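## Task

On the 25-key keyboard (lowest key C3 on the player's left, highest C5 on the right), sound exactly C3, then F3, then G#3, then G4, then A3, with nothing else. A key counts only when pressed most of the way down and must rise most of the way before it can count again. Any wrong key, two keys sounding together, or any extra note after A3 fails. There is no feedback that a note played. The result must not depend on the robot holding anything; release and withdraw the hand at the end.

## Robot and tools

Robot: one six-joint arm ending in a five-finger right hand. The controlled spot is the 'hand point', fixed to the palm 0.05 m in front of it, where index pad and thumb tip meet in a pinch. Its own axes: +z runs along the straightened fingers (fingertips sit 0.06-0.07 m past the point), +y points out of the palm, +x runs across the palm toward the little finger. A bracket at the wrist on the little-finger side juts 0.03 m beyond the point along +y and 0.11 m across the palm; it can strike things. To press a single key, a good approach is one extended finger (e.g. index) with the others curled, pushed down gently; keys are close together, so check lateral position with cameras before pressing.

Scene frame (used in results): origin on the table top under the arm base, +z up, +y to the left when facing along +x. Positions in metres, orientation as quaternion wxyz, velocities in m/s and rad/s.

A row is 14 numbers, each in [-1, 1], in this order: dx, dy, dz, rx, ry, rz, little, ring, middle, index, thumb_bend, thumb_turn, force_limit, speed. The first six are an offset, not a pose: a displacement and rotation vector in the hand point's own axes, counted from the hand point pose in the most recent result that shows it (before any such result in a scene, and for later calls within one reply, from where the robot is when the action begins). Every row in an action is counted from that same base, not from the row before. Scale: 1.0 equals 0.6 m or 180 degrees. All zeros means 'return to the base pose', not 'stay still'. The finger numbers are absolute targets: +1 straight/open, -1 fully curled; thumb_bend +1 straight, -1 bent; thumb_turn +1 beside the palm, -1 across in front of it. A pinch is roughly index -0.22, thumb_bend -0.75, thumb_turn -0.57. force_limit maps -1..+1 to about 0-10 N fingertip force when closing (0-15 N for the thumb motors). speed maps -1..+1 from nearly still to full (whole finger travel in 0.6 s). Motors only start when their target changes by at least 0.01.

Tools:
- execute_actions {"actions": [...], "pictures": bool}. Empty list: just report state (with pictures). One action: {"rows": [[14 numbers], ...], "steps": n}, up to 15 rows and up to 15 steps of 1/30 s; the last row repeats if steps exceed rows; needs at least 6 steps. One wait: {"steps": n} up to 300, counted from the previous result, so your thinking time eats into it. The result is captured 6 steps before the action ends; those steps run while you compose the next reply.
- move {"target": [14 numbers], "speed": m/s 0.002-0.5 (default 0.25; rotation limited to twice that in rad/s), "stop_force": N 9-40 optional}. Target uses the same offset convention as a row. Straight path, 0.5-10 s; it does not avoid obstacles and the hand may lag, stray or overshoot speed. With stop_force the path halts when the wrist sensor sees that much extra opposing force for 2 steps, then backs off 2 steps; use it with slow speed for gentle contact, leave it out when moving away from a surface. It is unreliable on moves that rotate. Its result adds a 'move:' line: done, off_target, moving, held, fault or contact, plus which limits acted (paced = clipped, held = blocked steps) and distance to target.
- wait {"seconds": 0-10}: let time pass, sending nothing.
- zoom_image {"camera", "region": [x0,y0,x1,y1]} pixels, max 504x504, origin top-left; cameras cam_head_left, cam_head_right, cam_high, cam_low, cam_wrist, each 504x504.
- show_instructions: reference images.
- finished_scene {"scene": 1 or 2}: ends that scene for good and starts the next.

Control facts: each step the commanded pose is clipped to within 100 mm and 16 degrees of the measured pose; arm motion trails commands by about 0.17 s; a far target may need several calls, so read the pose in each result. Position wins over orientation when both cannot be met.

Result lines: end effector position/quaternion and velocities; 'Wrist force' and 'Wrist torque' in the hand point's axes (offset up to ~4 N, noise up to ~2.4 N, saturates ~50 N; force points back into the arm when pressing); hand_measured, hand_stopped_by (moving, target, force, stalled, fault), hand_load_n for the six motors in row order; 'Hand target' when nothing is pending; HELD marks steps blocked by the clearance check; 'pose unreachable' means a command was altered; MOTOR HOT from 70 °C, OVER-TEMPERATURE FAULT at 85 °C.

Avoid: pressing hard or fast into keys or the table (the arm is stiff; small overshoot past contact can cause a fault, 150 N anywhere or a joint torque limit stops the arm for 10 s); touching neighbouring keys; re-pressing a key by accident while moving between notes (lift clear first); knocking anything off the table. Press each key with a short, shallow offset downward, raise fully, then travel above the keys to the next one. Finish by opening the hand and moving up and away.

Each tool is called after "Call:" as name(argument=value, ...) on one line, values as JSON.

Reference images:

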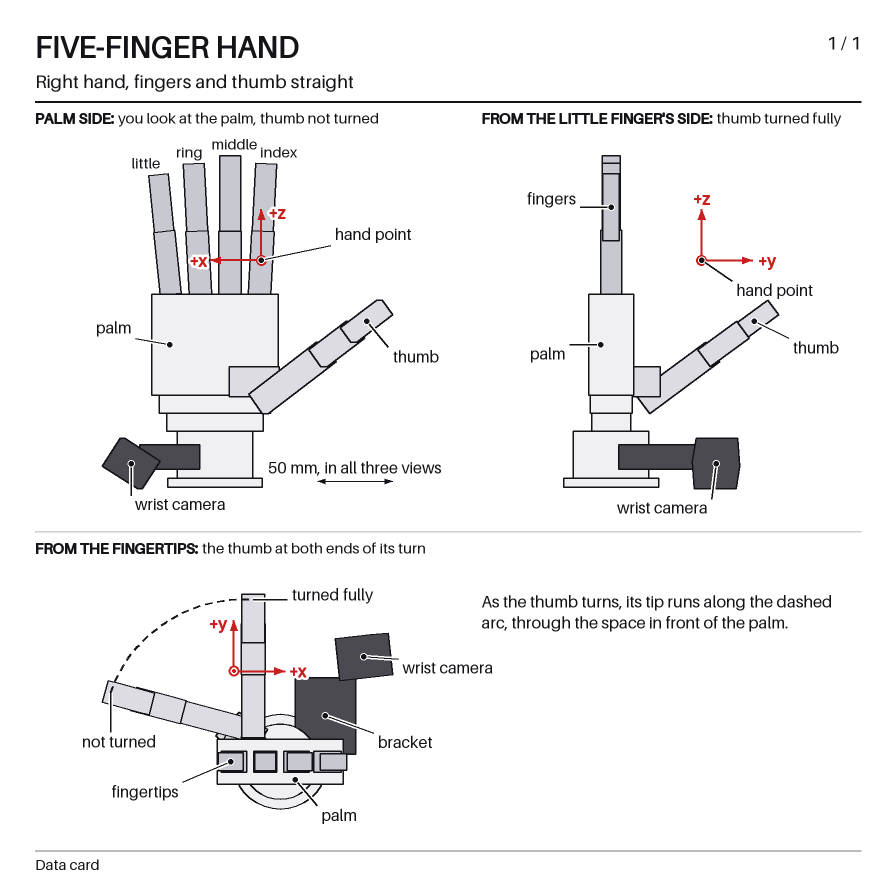

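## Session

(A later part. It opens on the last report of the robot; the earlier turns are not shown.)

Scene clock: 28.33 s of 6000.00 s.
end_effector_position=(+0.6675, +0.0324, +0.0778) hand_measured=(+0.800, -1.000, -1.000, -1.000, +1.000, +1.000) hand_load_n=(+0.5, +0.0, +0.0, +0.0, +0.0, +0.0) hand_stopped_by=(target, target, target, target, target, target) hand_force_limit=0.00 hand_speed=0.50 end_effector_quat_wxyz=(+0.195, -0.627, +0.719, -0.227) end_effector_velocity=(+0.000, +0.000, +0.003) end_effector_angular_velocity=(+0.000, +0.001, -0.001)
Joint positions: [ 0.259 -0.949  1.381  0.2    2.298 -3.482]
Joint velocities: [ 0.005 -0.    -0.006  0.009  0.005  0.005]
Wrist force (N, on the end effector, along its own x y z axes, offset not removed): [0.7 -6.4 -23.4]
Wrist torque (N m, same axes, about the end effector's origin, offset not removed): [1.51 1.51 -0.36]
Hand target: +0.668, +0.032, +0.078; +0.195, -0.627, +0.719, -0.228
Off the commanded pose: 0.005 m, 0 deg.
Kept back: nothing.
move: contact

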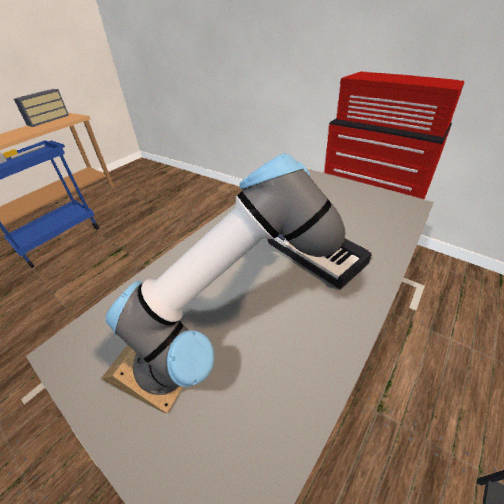

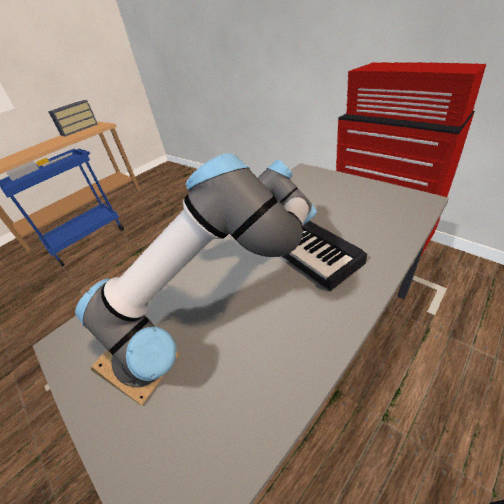

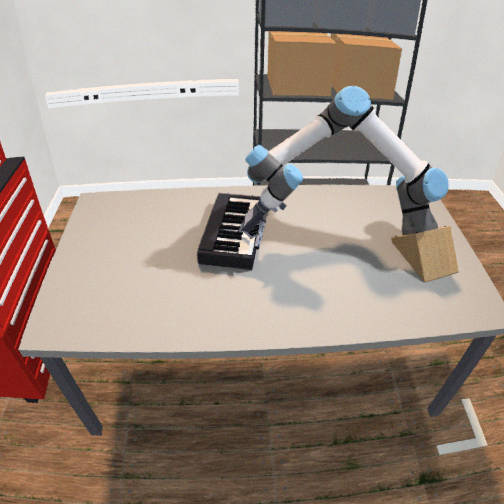

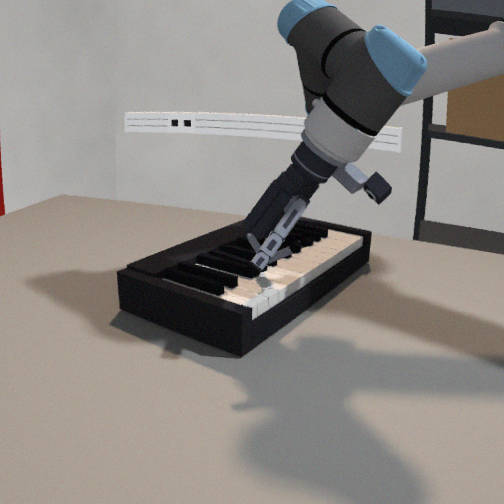

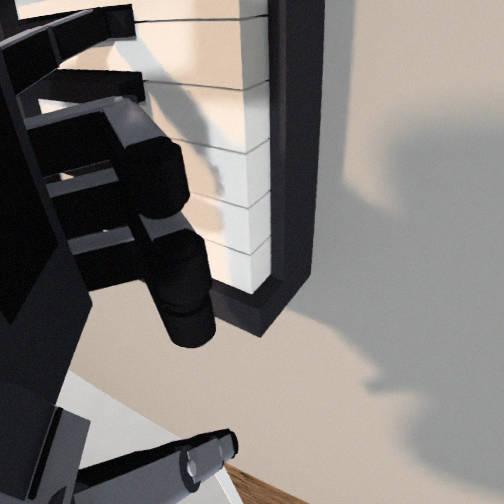

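Call:
move(target=[0, -0.01625, -0.0232, 0, 0, 0, 0.8, -1, -1, -1, 1, 1, 0, 0.5], speed=0.08)

Call:
move(target=[0.2497, 0.0761, -0.0370, 0, 0, 0, 0.8, -1, -1, -1, 1, 1, 0, 0.5], speed=0.2)

Call:
zoom_image(camera="cam_wrist", region=[0, 0, 300, 250])

Call:
zoom_image(camera="cam_high", region=[190, 170, 300, 280])

Scene clock: 29.80 s of 6000.00 s.
end_effector_position=(+0.6676, +0.0325, +0.0945) hand_measured=(+0.800, -1.000, -1.000, -1.000, +1.000, +1.000) hand_load_n=(+0.0, +0.0, +0.0, +0.0, +0.0, +0.0) hand_stopped_by=(target, target, target, target, target, target) hand_force_limit=0.00 hand_speed=0.50 end_effector_quat_wxyz=(+0.195, -0.627, +0.719, -0.227) end_effector_velocity=(+0.000, +0.000, +0.002) end_effector_angular_velocity=(+0.000, -0.001, -0.001)
Joint positions: [ 0.28  -0.954  1.358  0.24   2.315 -3.465]
Joint velocities: [ 0.003  0.    -0.003  0.003  0.002  0.002]
Wrist force (N, on the end effector, along its own x y z axes, offset not removed): [-0.6 -0.5 -0.3]
Wrist torque (N m, same axes, about the end effector's origin, offset not removed): [0.04 0.04 -0.05]
Hand target: +0.668, +0.033, +0.095; +0.195, -0.627, +0.719, -0.227
Off the commanded pose: 0.000 m, 0 deg.
Kept back: nothing.
move: done

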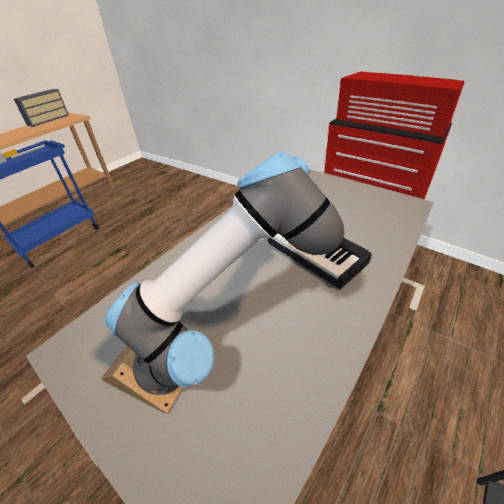

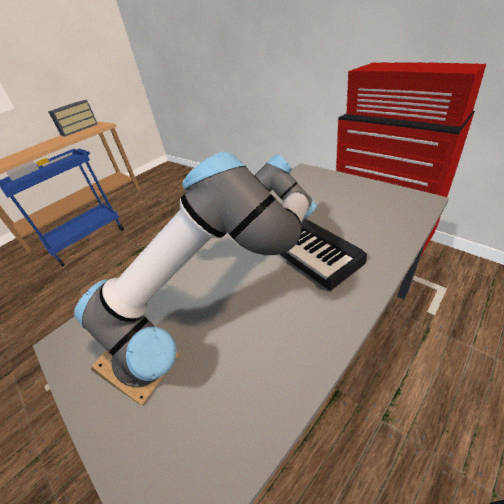

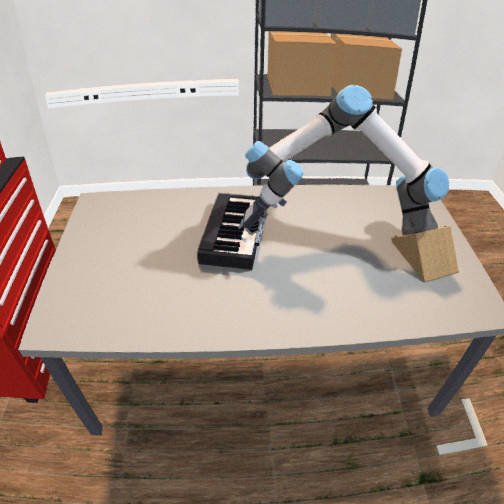

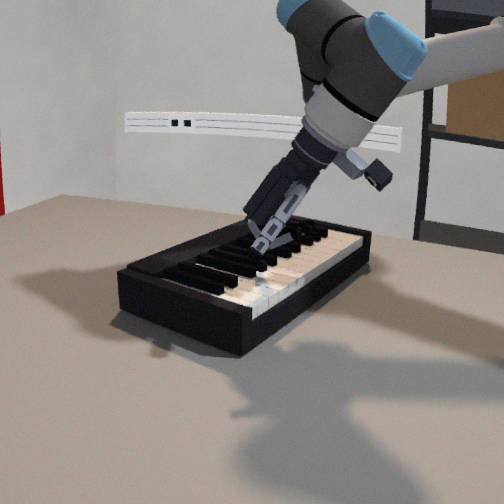

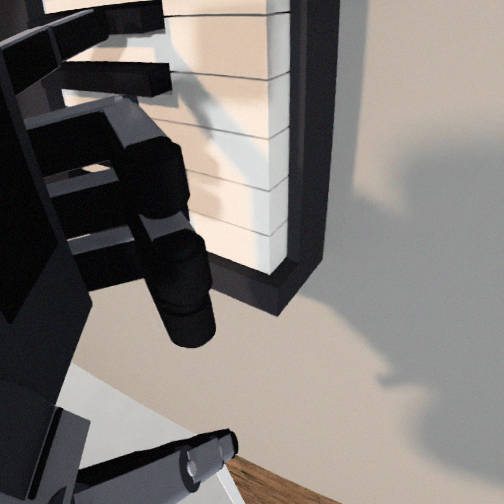

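Scene clock: 31.23 s of 6000.00 s.
end_effector_position=(+0.5974, -0.1089, +0.0872) hand_measured=(+0.800, -1.000, -1.000, -1.000, +1.000, +1.000) hand_load_n=(+0.0, +0.0, +0.0, +0.0, +0.0, +0.0) hand_stopped_by=(target, target, target, target, target, target) hand_force_limit=0.00 hand_speed=0.50 end_effector_quat_wxyz=(+0.195, -0.627, +0.719, -0.228) end_effector_velocity=(-0.001, -0.003, -0.001) end_effector_angular_velocity=(+0.000, -0.000, -0.001)
Joint positions: [ 0.055 -1.294  1.643  0.197  2.128 -3.624]
Joint velocities: [-0.006 -0.006  0.004 -0.    -0.005 -0.003]
Wrist force (N, on the end effector, along its own x y z axes, offset not removed): [-1.6 0.7 -1.7]
Wrist torque (N m, same axes, about the end effector's origin, offset not removed): [0.31 0.19 -0.10]
Hand target: +0.597, -0.109, +0.087; +0.195, -0.627, +0.719, -0.228
Off the commanded pose: 0.000 m, 0 deg.
Kept back: nothing.
move: done

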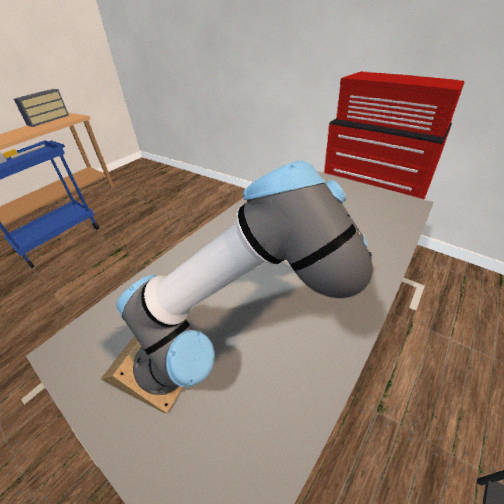

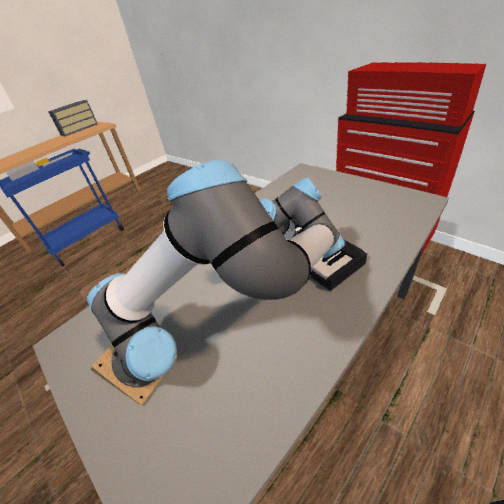

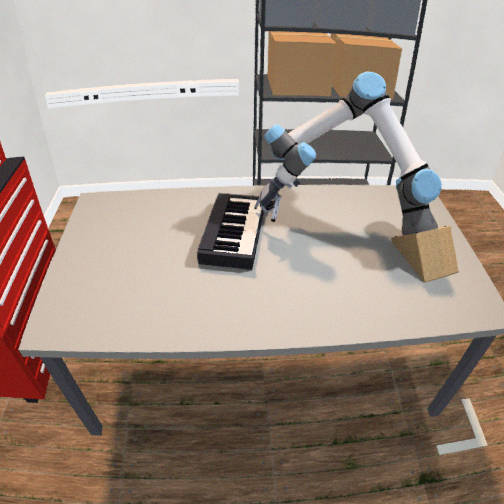

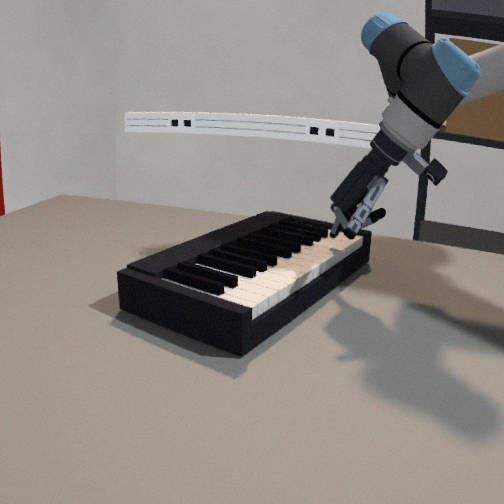

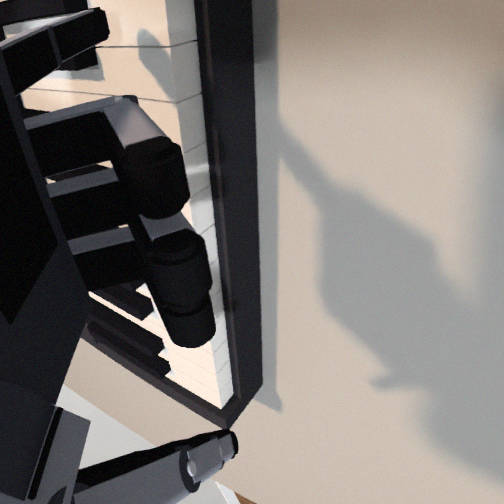

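Region (0, 0, 300, 250) of cam_wrist's 504x504 image, scaled by 1.680, with more detail than that image has.

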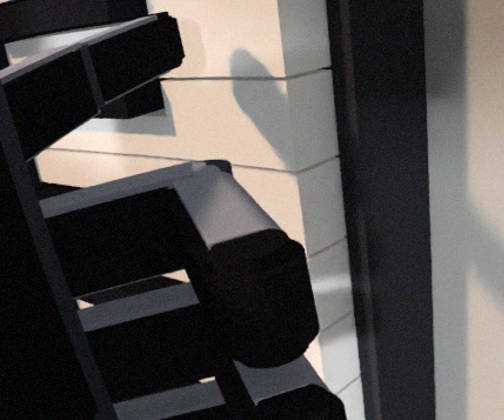

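Region (190, 170, 300, 280) of cam_high's 504x504 image, scaled by 4.582, with more detail than that image has.

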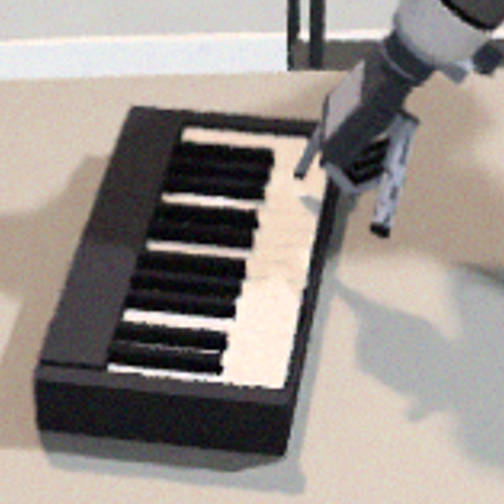

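Call:
move(target=[-0.0017, 0.02285, 0.0326, 0, 0, 0, 0.8, -1, -1, -1, 1, 1, 0, 0.5], speed=0.03, stop_force=9)

Call:
zoom_image(camera="cam_wrist", region=[0, 0, 300, 250])

Scene clock: 32.70 s of 6000.00 s.
end_effector_position=(+0.5974, -0.1080, +0.0637) hand_measured=(+0.800, -1.000, -1.000, -1.000, +1.000, +1.000) hand_load_n=(+0.5, +0.0, +0.0, +0.0, +0.0, +0.0) hand_stopped_by=(target, target, target, target, target, target) hand_force_limit=0.00 hand_speed=0.50 end_effector_quat_wxyz=(+0.195, -0.627, +0.719, -0.228) end_effector_velocity=(-0.000, +0.000, -0.003) end_effector_angular_velocity=(+0.001, +0.001, +0.001)
Joint positions: [ 0.021 -1.28   1.671  0.145  2.099 -3.644]
Joint velocities: [-0.005  0.002  0.003 -0.004 -0.005 -0.002]
Wrist force (N, on the end effector, along its own x y z axes, offset not removed): [0.0 -1.9 -6.8]
Wrist torque (N m, same axes, about the end effector's origin, offset not removed): [0.44 0.65 -0.12]
Hand target: +0.597, -0.108, +0.063; +0.195, -0.627, +0.719, -0.228
Off the commanded pose: 0.000 m, 0 deg.
Kept back: nothing.
move: done

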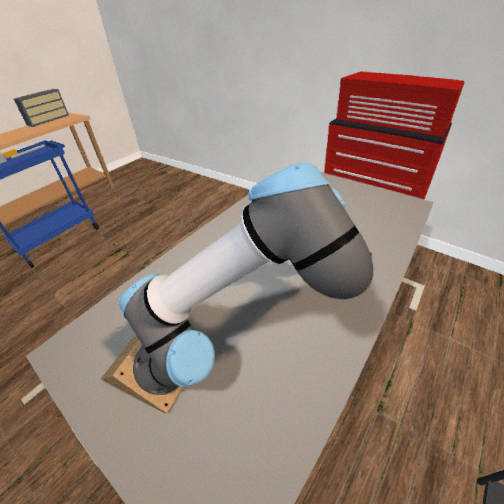

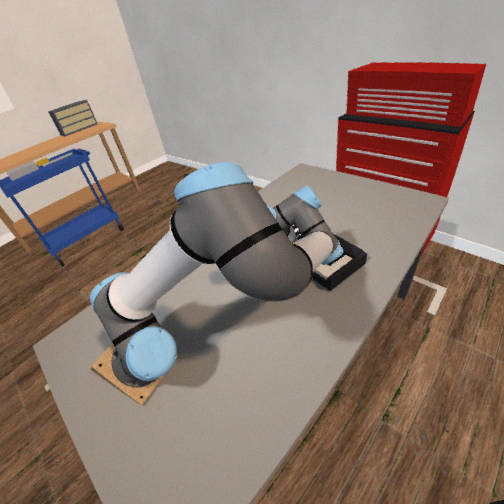

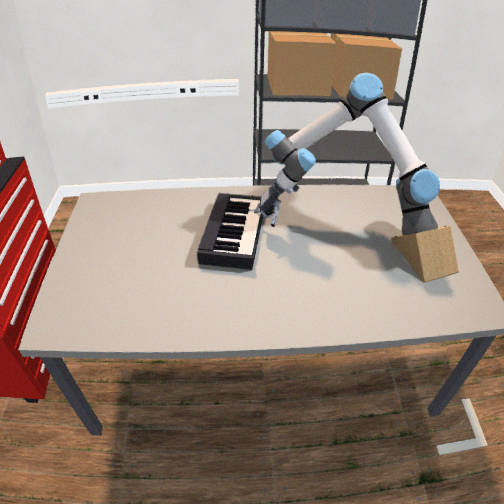

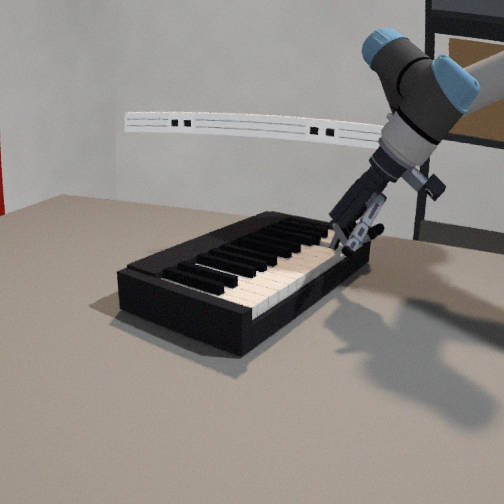

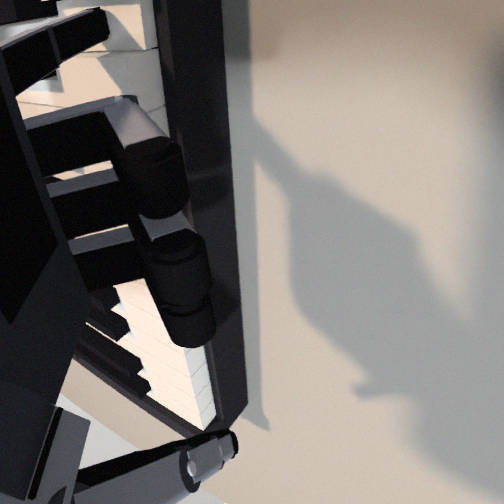

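Region (0, 0, 300, 250) of cam_wrist's 504x504 image, scaled by 1.680, with more detail than that image has.

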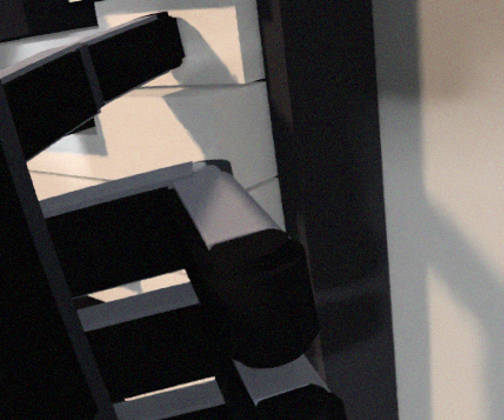

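Call:
move(target=[0, -0.0175, -0.025, 0, 0, 0, 0.8, -1, -1, -1, 1, 1, 0, 0.5], speed=0.08)

Call:
move(target=[-0.2343, -0.0127, 0.0089, 0, 0, 0, 0.8, -1, -1, -1, 1, 1, 0, 0.5], speed=0.2)

Call:
zoom_image(camera="cam_wrist", region=[0, 0, 300, 300])

Scene clock: 33.93 s of 6000.00 s.
end_effector_position=(+0.5975, -0.1079, +0.0817) hand_measured=(+0.800, -1.000, -1.000, -1.000, +1.000, +1.000) hand_load_n=(+0.0, +0.0, +0.0, +0.0, +0.0, +0.0) hand_stopped_by=(target, target, target, target, target, target) hand_force_limit=0.00 hand_speed=0.50 end_effector_quat_wxyz=(+0.195, -0.627, +0.719, -0.228) end_effector_velocity=(+0.000, -0.000, +0.003) end_effector_angular_velocity=(+0.000, -0.001, -0.001)
Joint positions: [ 0.048 -1.29   1.65   0.184  2.122 -3.628]
Joint velocities: [ 0.004 -0.001 -0.004  0.005  0.003  0.003]
Wrist force (N, on the end effector, along its own x y z axes, offset not removed): [-1.3 0.8 -0.7]
Wrist torque (N m, same axes, about the end effector's origin, offset not removed): [0.20 0.22 -0.06]
Hand target: +0.597, -0.108, +0.082; +0.195, -0.627, +0.719, -0.228
Off the commanded pose: 0.000 m, 0 deg.
Kept back: nothing.
move: done

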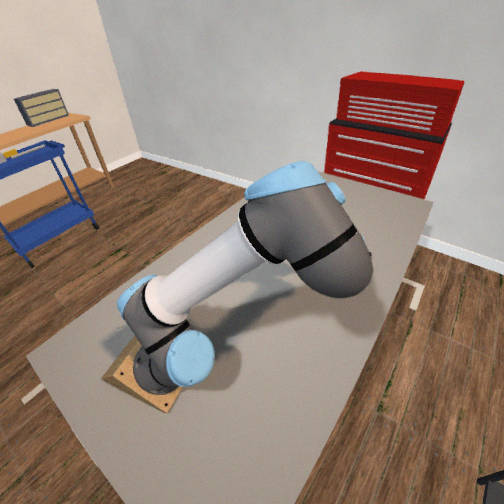

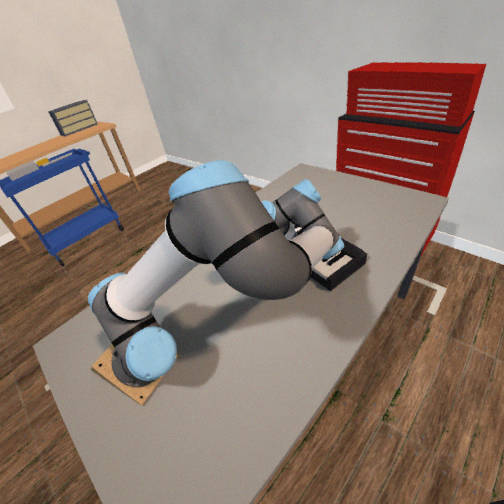

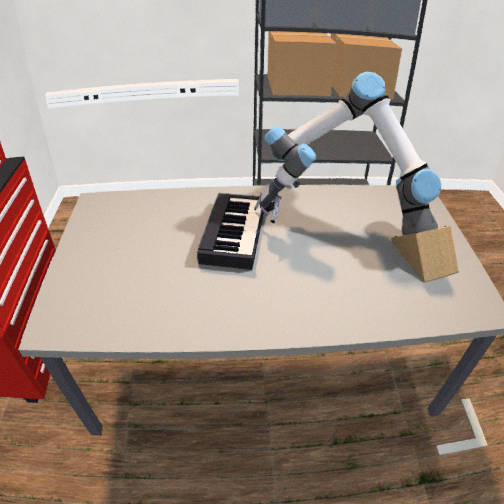

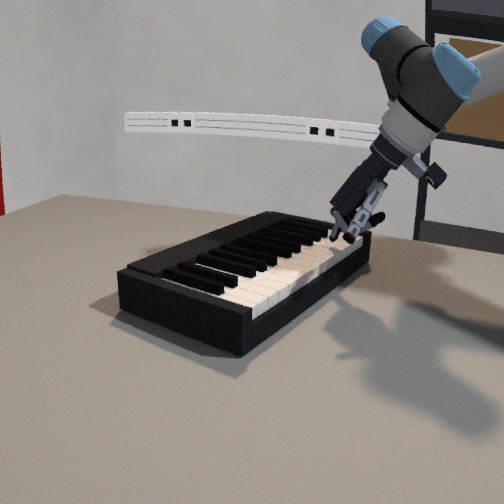

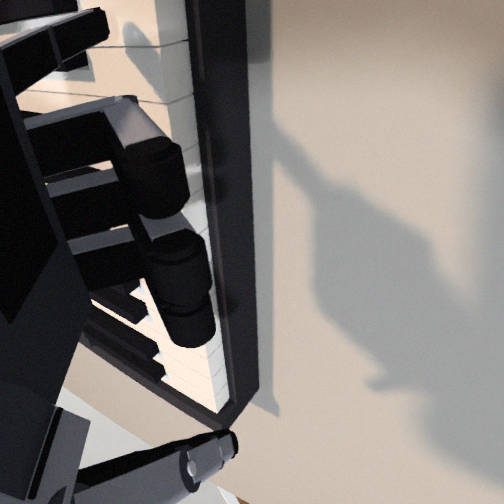

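Scene clock: 35.27 s of 6000.00 s.
end_effector_position=(+0.6260, +0.0299, +0.0812) hand_measured=(+0.800, -1.000, -1.000, -1.000, +1.000, +1.000) hand_load_n=(+0.0, +0.0, +0.0, +0.0, +0.0, +0.0) hand_stopped_by=(target, target, target, target, target, target) hand_force_limit=0.00 hand_speed=0.50 end_effector_quat_wxyz=(+0.195, -0.627, +0.719, -0.227) end_effector_velocity=(+0.001, +0.002, +0.000) end_effector_angular_velocity=(+0.000, +0.000, -0.001)
Joint positions: [ 0.266 -1.03   1.526  0.14   2.303 -3.476]
Joint velocities: [ 0.002  0.005 -0.006  0.002  0.002  0.003]
Wrist force (N, on the end effector, along its own x y z axes, offset not removed): [-0.9 1.2 -0.2]
Wrist torque (N m, same axes, about the end effector's origin, offset not removed): [0.27 0.10 -0.04]
Hand target: +0.626, +0.030, +0.081; +0.195, -0.627, +0.719, -0.227
Off the commanded pose: 0.000 m, 0 deg.
Kept back: nothing.
move: done

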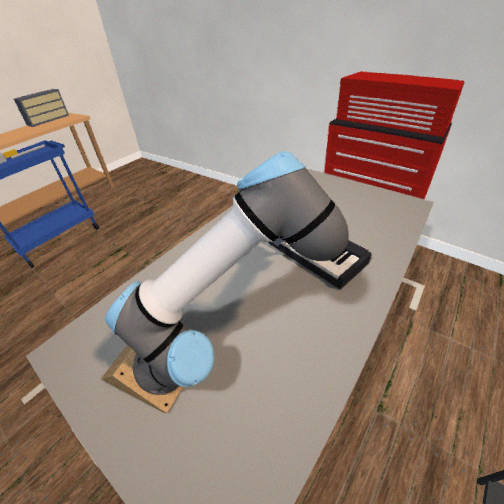

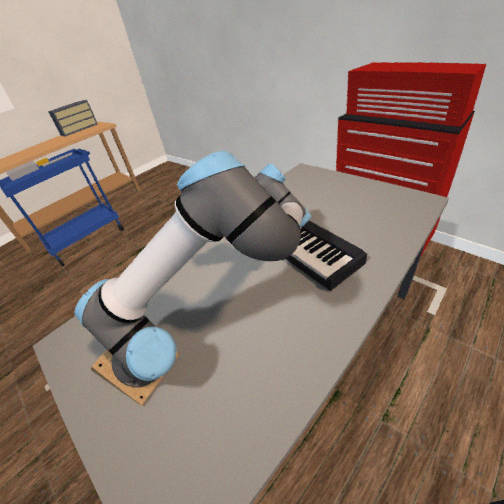

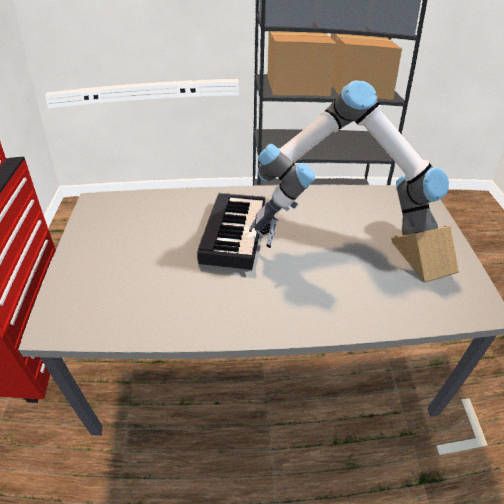

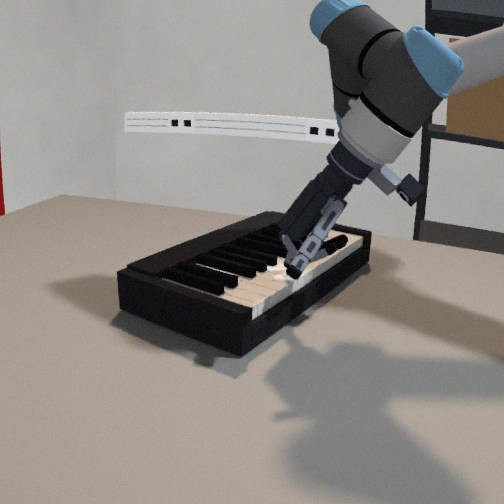

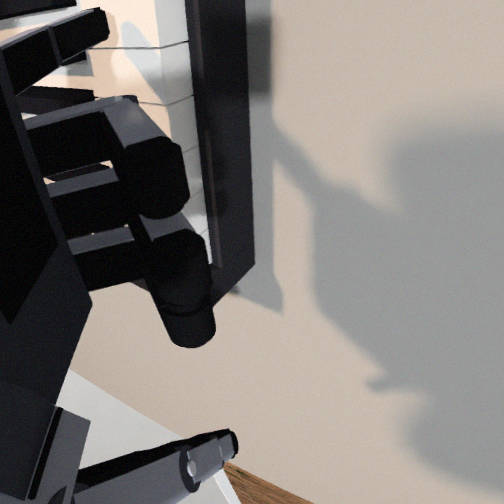

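Region (0, 0, 300, 300) of cam_wrist's 504x504 image, scaled by 1.680, with more detail than that image has.

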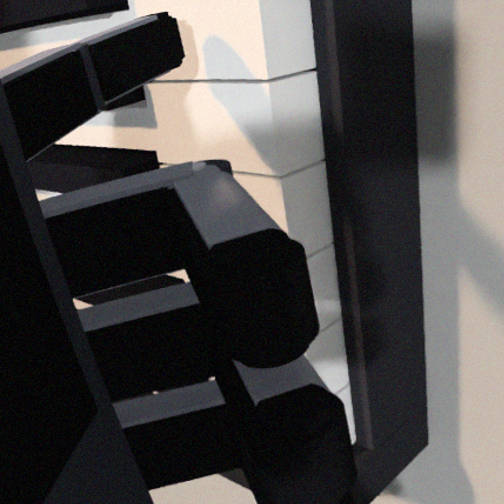

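Call:
move(target=[-0.0015, 0.0169, 0.0242, 0, 0, 0, 0.8, -1, -1, -1, 1, 1, 0, 0.5], speed=0.03, stop_force=9)

Scene clock: 36.47 s of 6000.00 s.
end_effector_position=(+0.6261, +0.0307, +0.0638) hand_measured=(+0.800, -1.000, -1.000, -1.000, +1.000, +1.000) hand_load_n=(+0.5, +0.0, +0.0, +0.0, +0.0, +0.0) hand_stopped_by=(target, target, target, target, target, target) hand_force_limit=0.00 hand_speed=0.50 end_effector_quat_wxyz=(+0.195, -0.627, +0.719, -0.227) end_effector_velocity=(+0.000, +0.000, -0.002) end_effector_angular_velocity=(+0.000, -0.001, +0.001)
Joint positions: [ 0.244 -1.021  1.547  0.098  2.285 -3.494]
Joint velocities: [-0.003  0.001  0.003 -0.007 -0.003 -0.003]
Wrist force (N, on the end effector, along its own x y z axes, offset not removed): [0.4 -1.0 -6.6]
Wrist torque (N m, same axes, about the end effector's origin, offset not removed): [0.62 0.45 -0.07]
Hand target: +0.626, +0.031, +0.063; +0.195, -0.627, +0.719, -0.227
Off the commanded pose: 0.000 m, 0 deg.
Kept back: nothing.
move: done

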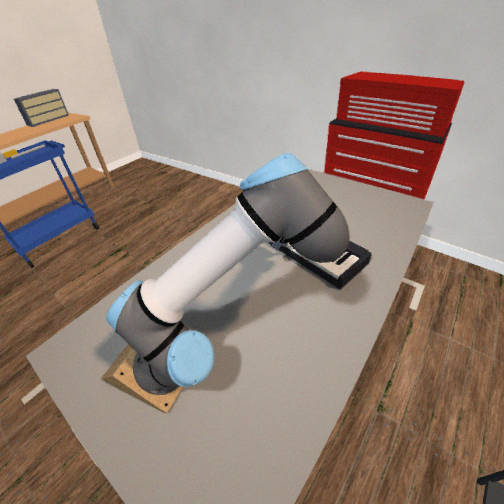

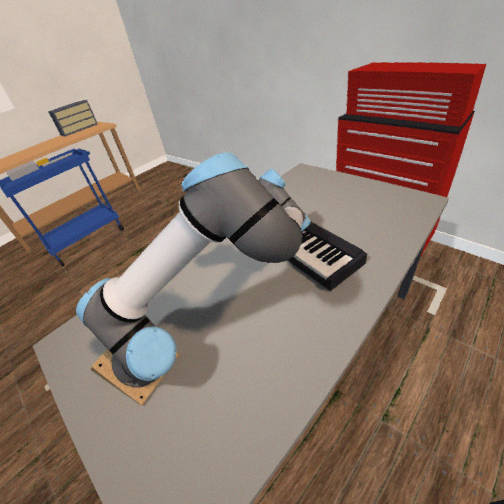

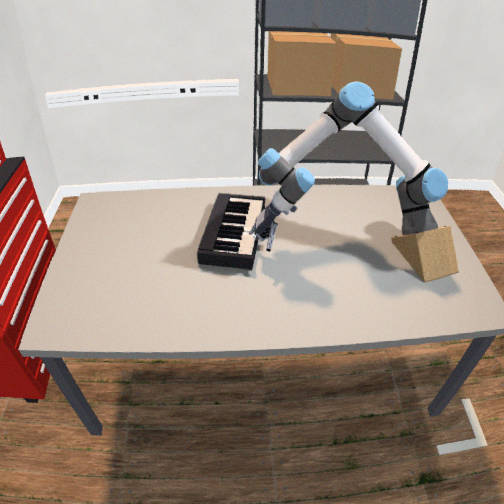

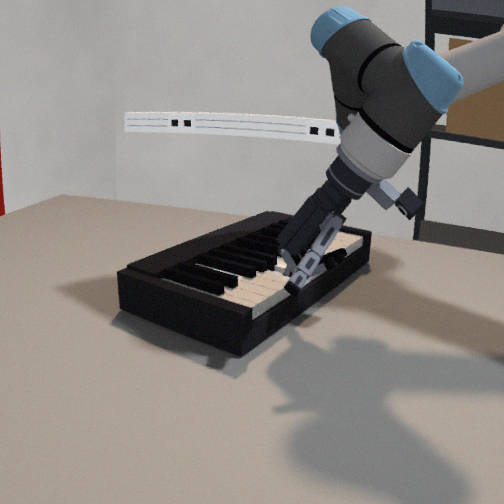

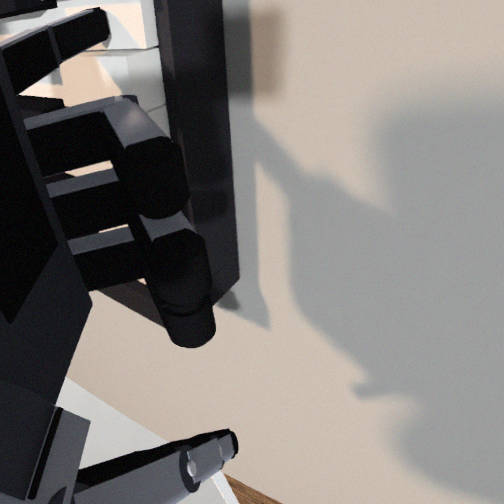

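Done pressing; retreat up and back.

Call:
move(target=[0, -0.03, -0.3, 0, 0, 0, 0.8, -1, -1, -1, 1, 1, 0, 0.5], speed=0.25)

Call:
finished_scene(scene=1)

Scene clock: 38.07 s of 6000.00 s.
end_effector_position=(+0.5391, +0.0435, +0.2216) hand_measured=(+0.800, -1.000, -1.000, -1.000, +1.000, +1.000) hand_load_n=(+0.0, +0.0, +0.0, +0.0, +0.0, +0.0) hand_stopped_by=(target, target, target, target, target, target) hand_force_limit=0.00 hand_speed=0.50 end_effector_quat_wxyz=(+0.195, -0.627, +0.719, -0.227) end_effector_velocity=(-0.001, +0.000, +0.002) end_effector_angular_velocity=(-0.000, +0.002, -0.003)
Joint positions: [ 0.524 -1.159  1.541  0.442  2.496 -3.221]
Joint velocities: [ 0.005  0.002 -0.004  0.01   0.006  0.01 ]
Wrist force (N, on the end effector, along its own x y z axes, offset not removed): [-1.0 1.4 0.5]
Wrist torque (N m, same axes, about the end effector's origin, offset not removed): [0.15 0.12 -0.04]
Hand target: +0.539, +0.044, +0.222; +0.195, -0.627, +0.719, -0.227
Off the commanded pose: 0.000 m, 0 deg.
Kept back: nothing.
move: done

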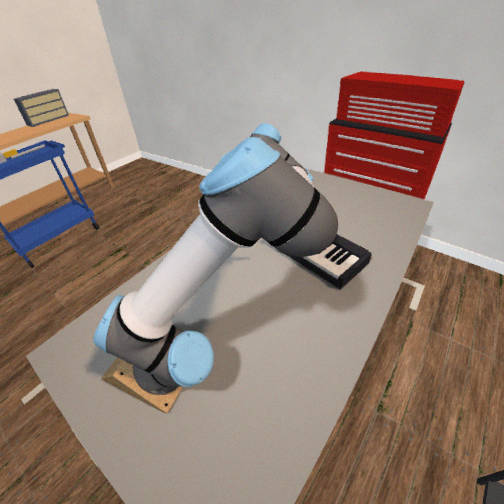

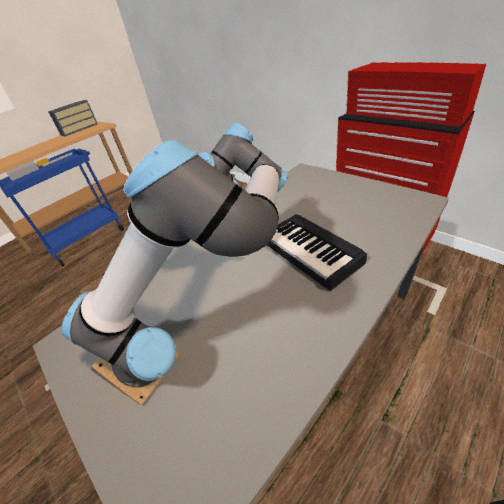

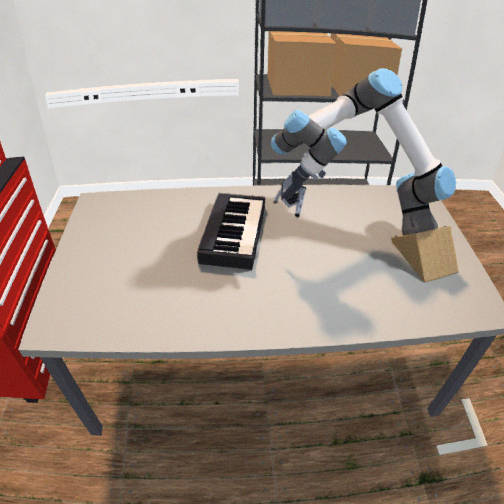

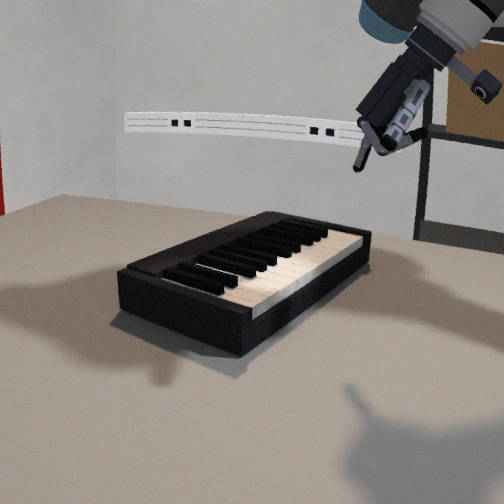

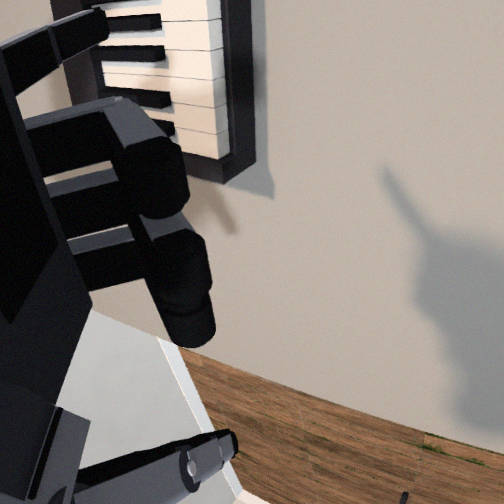

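The scene is finished: the task was done.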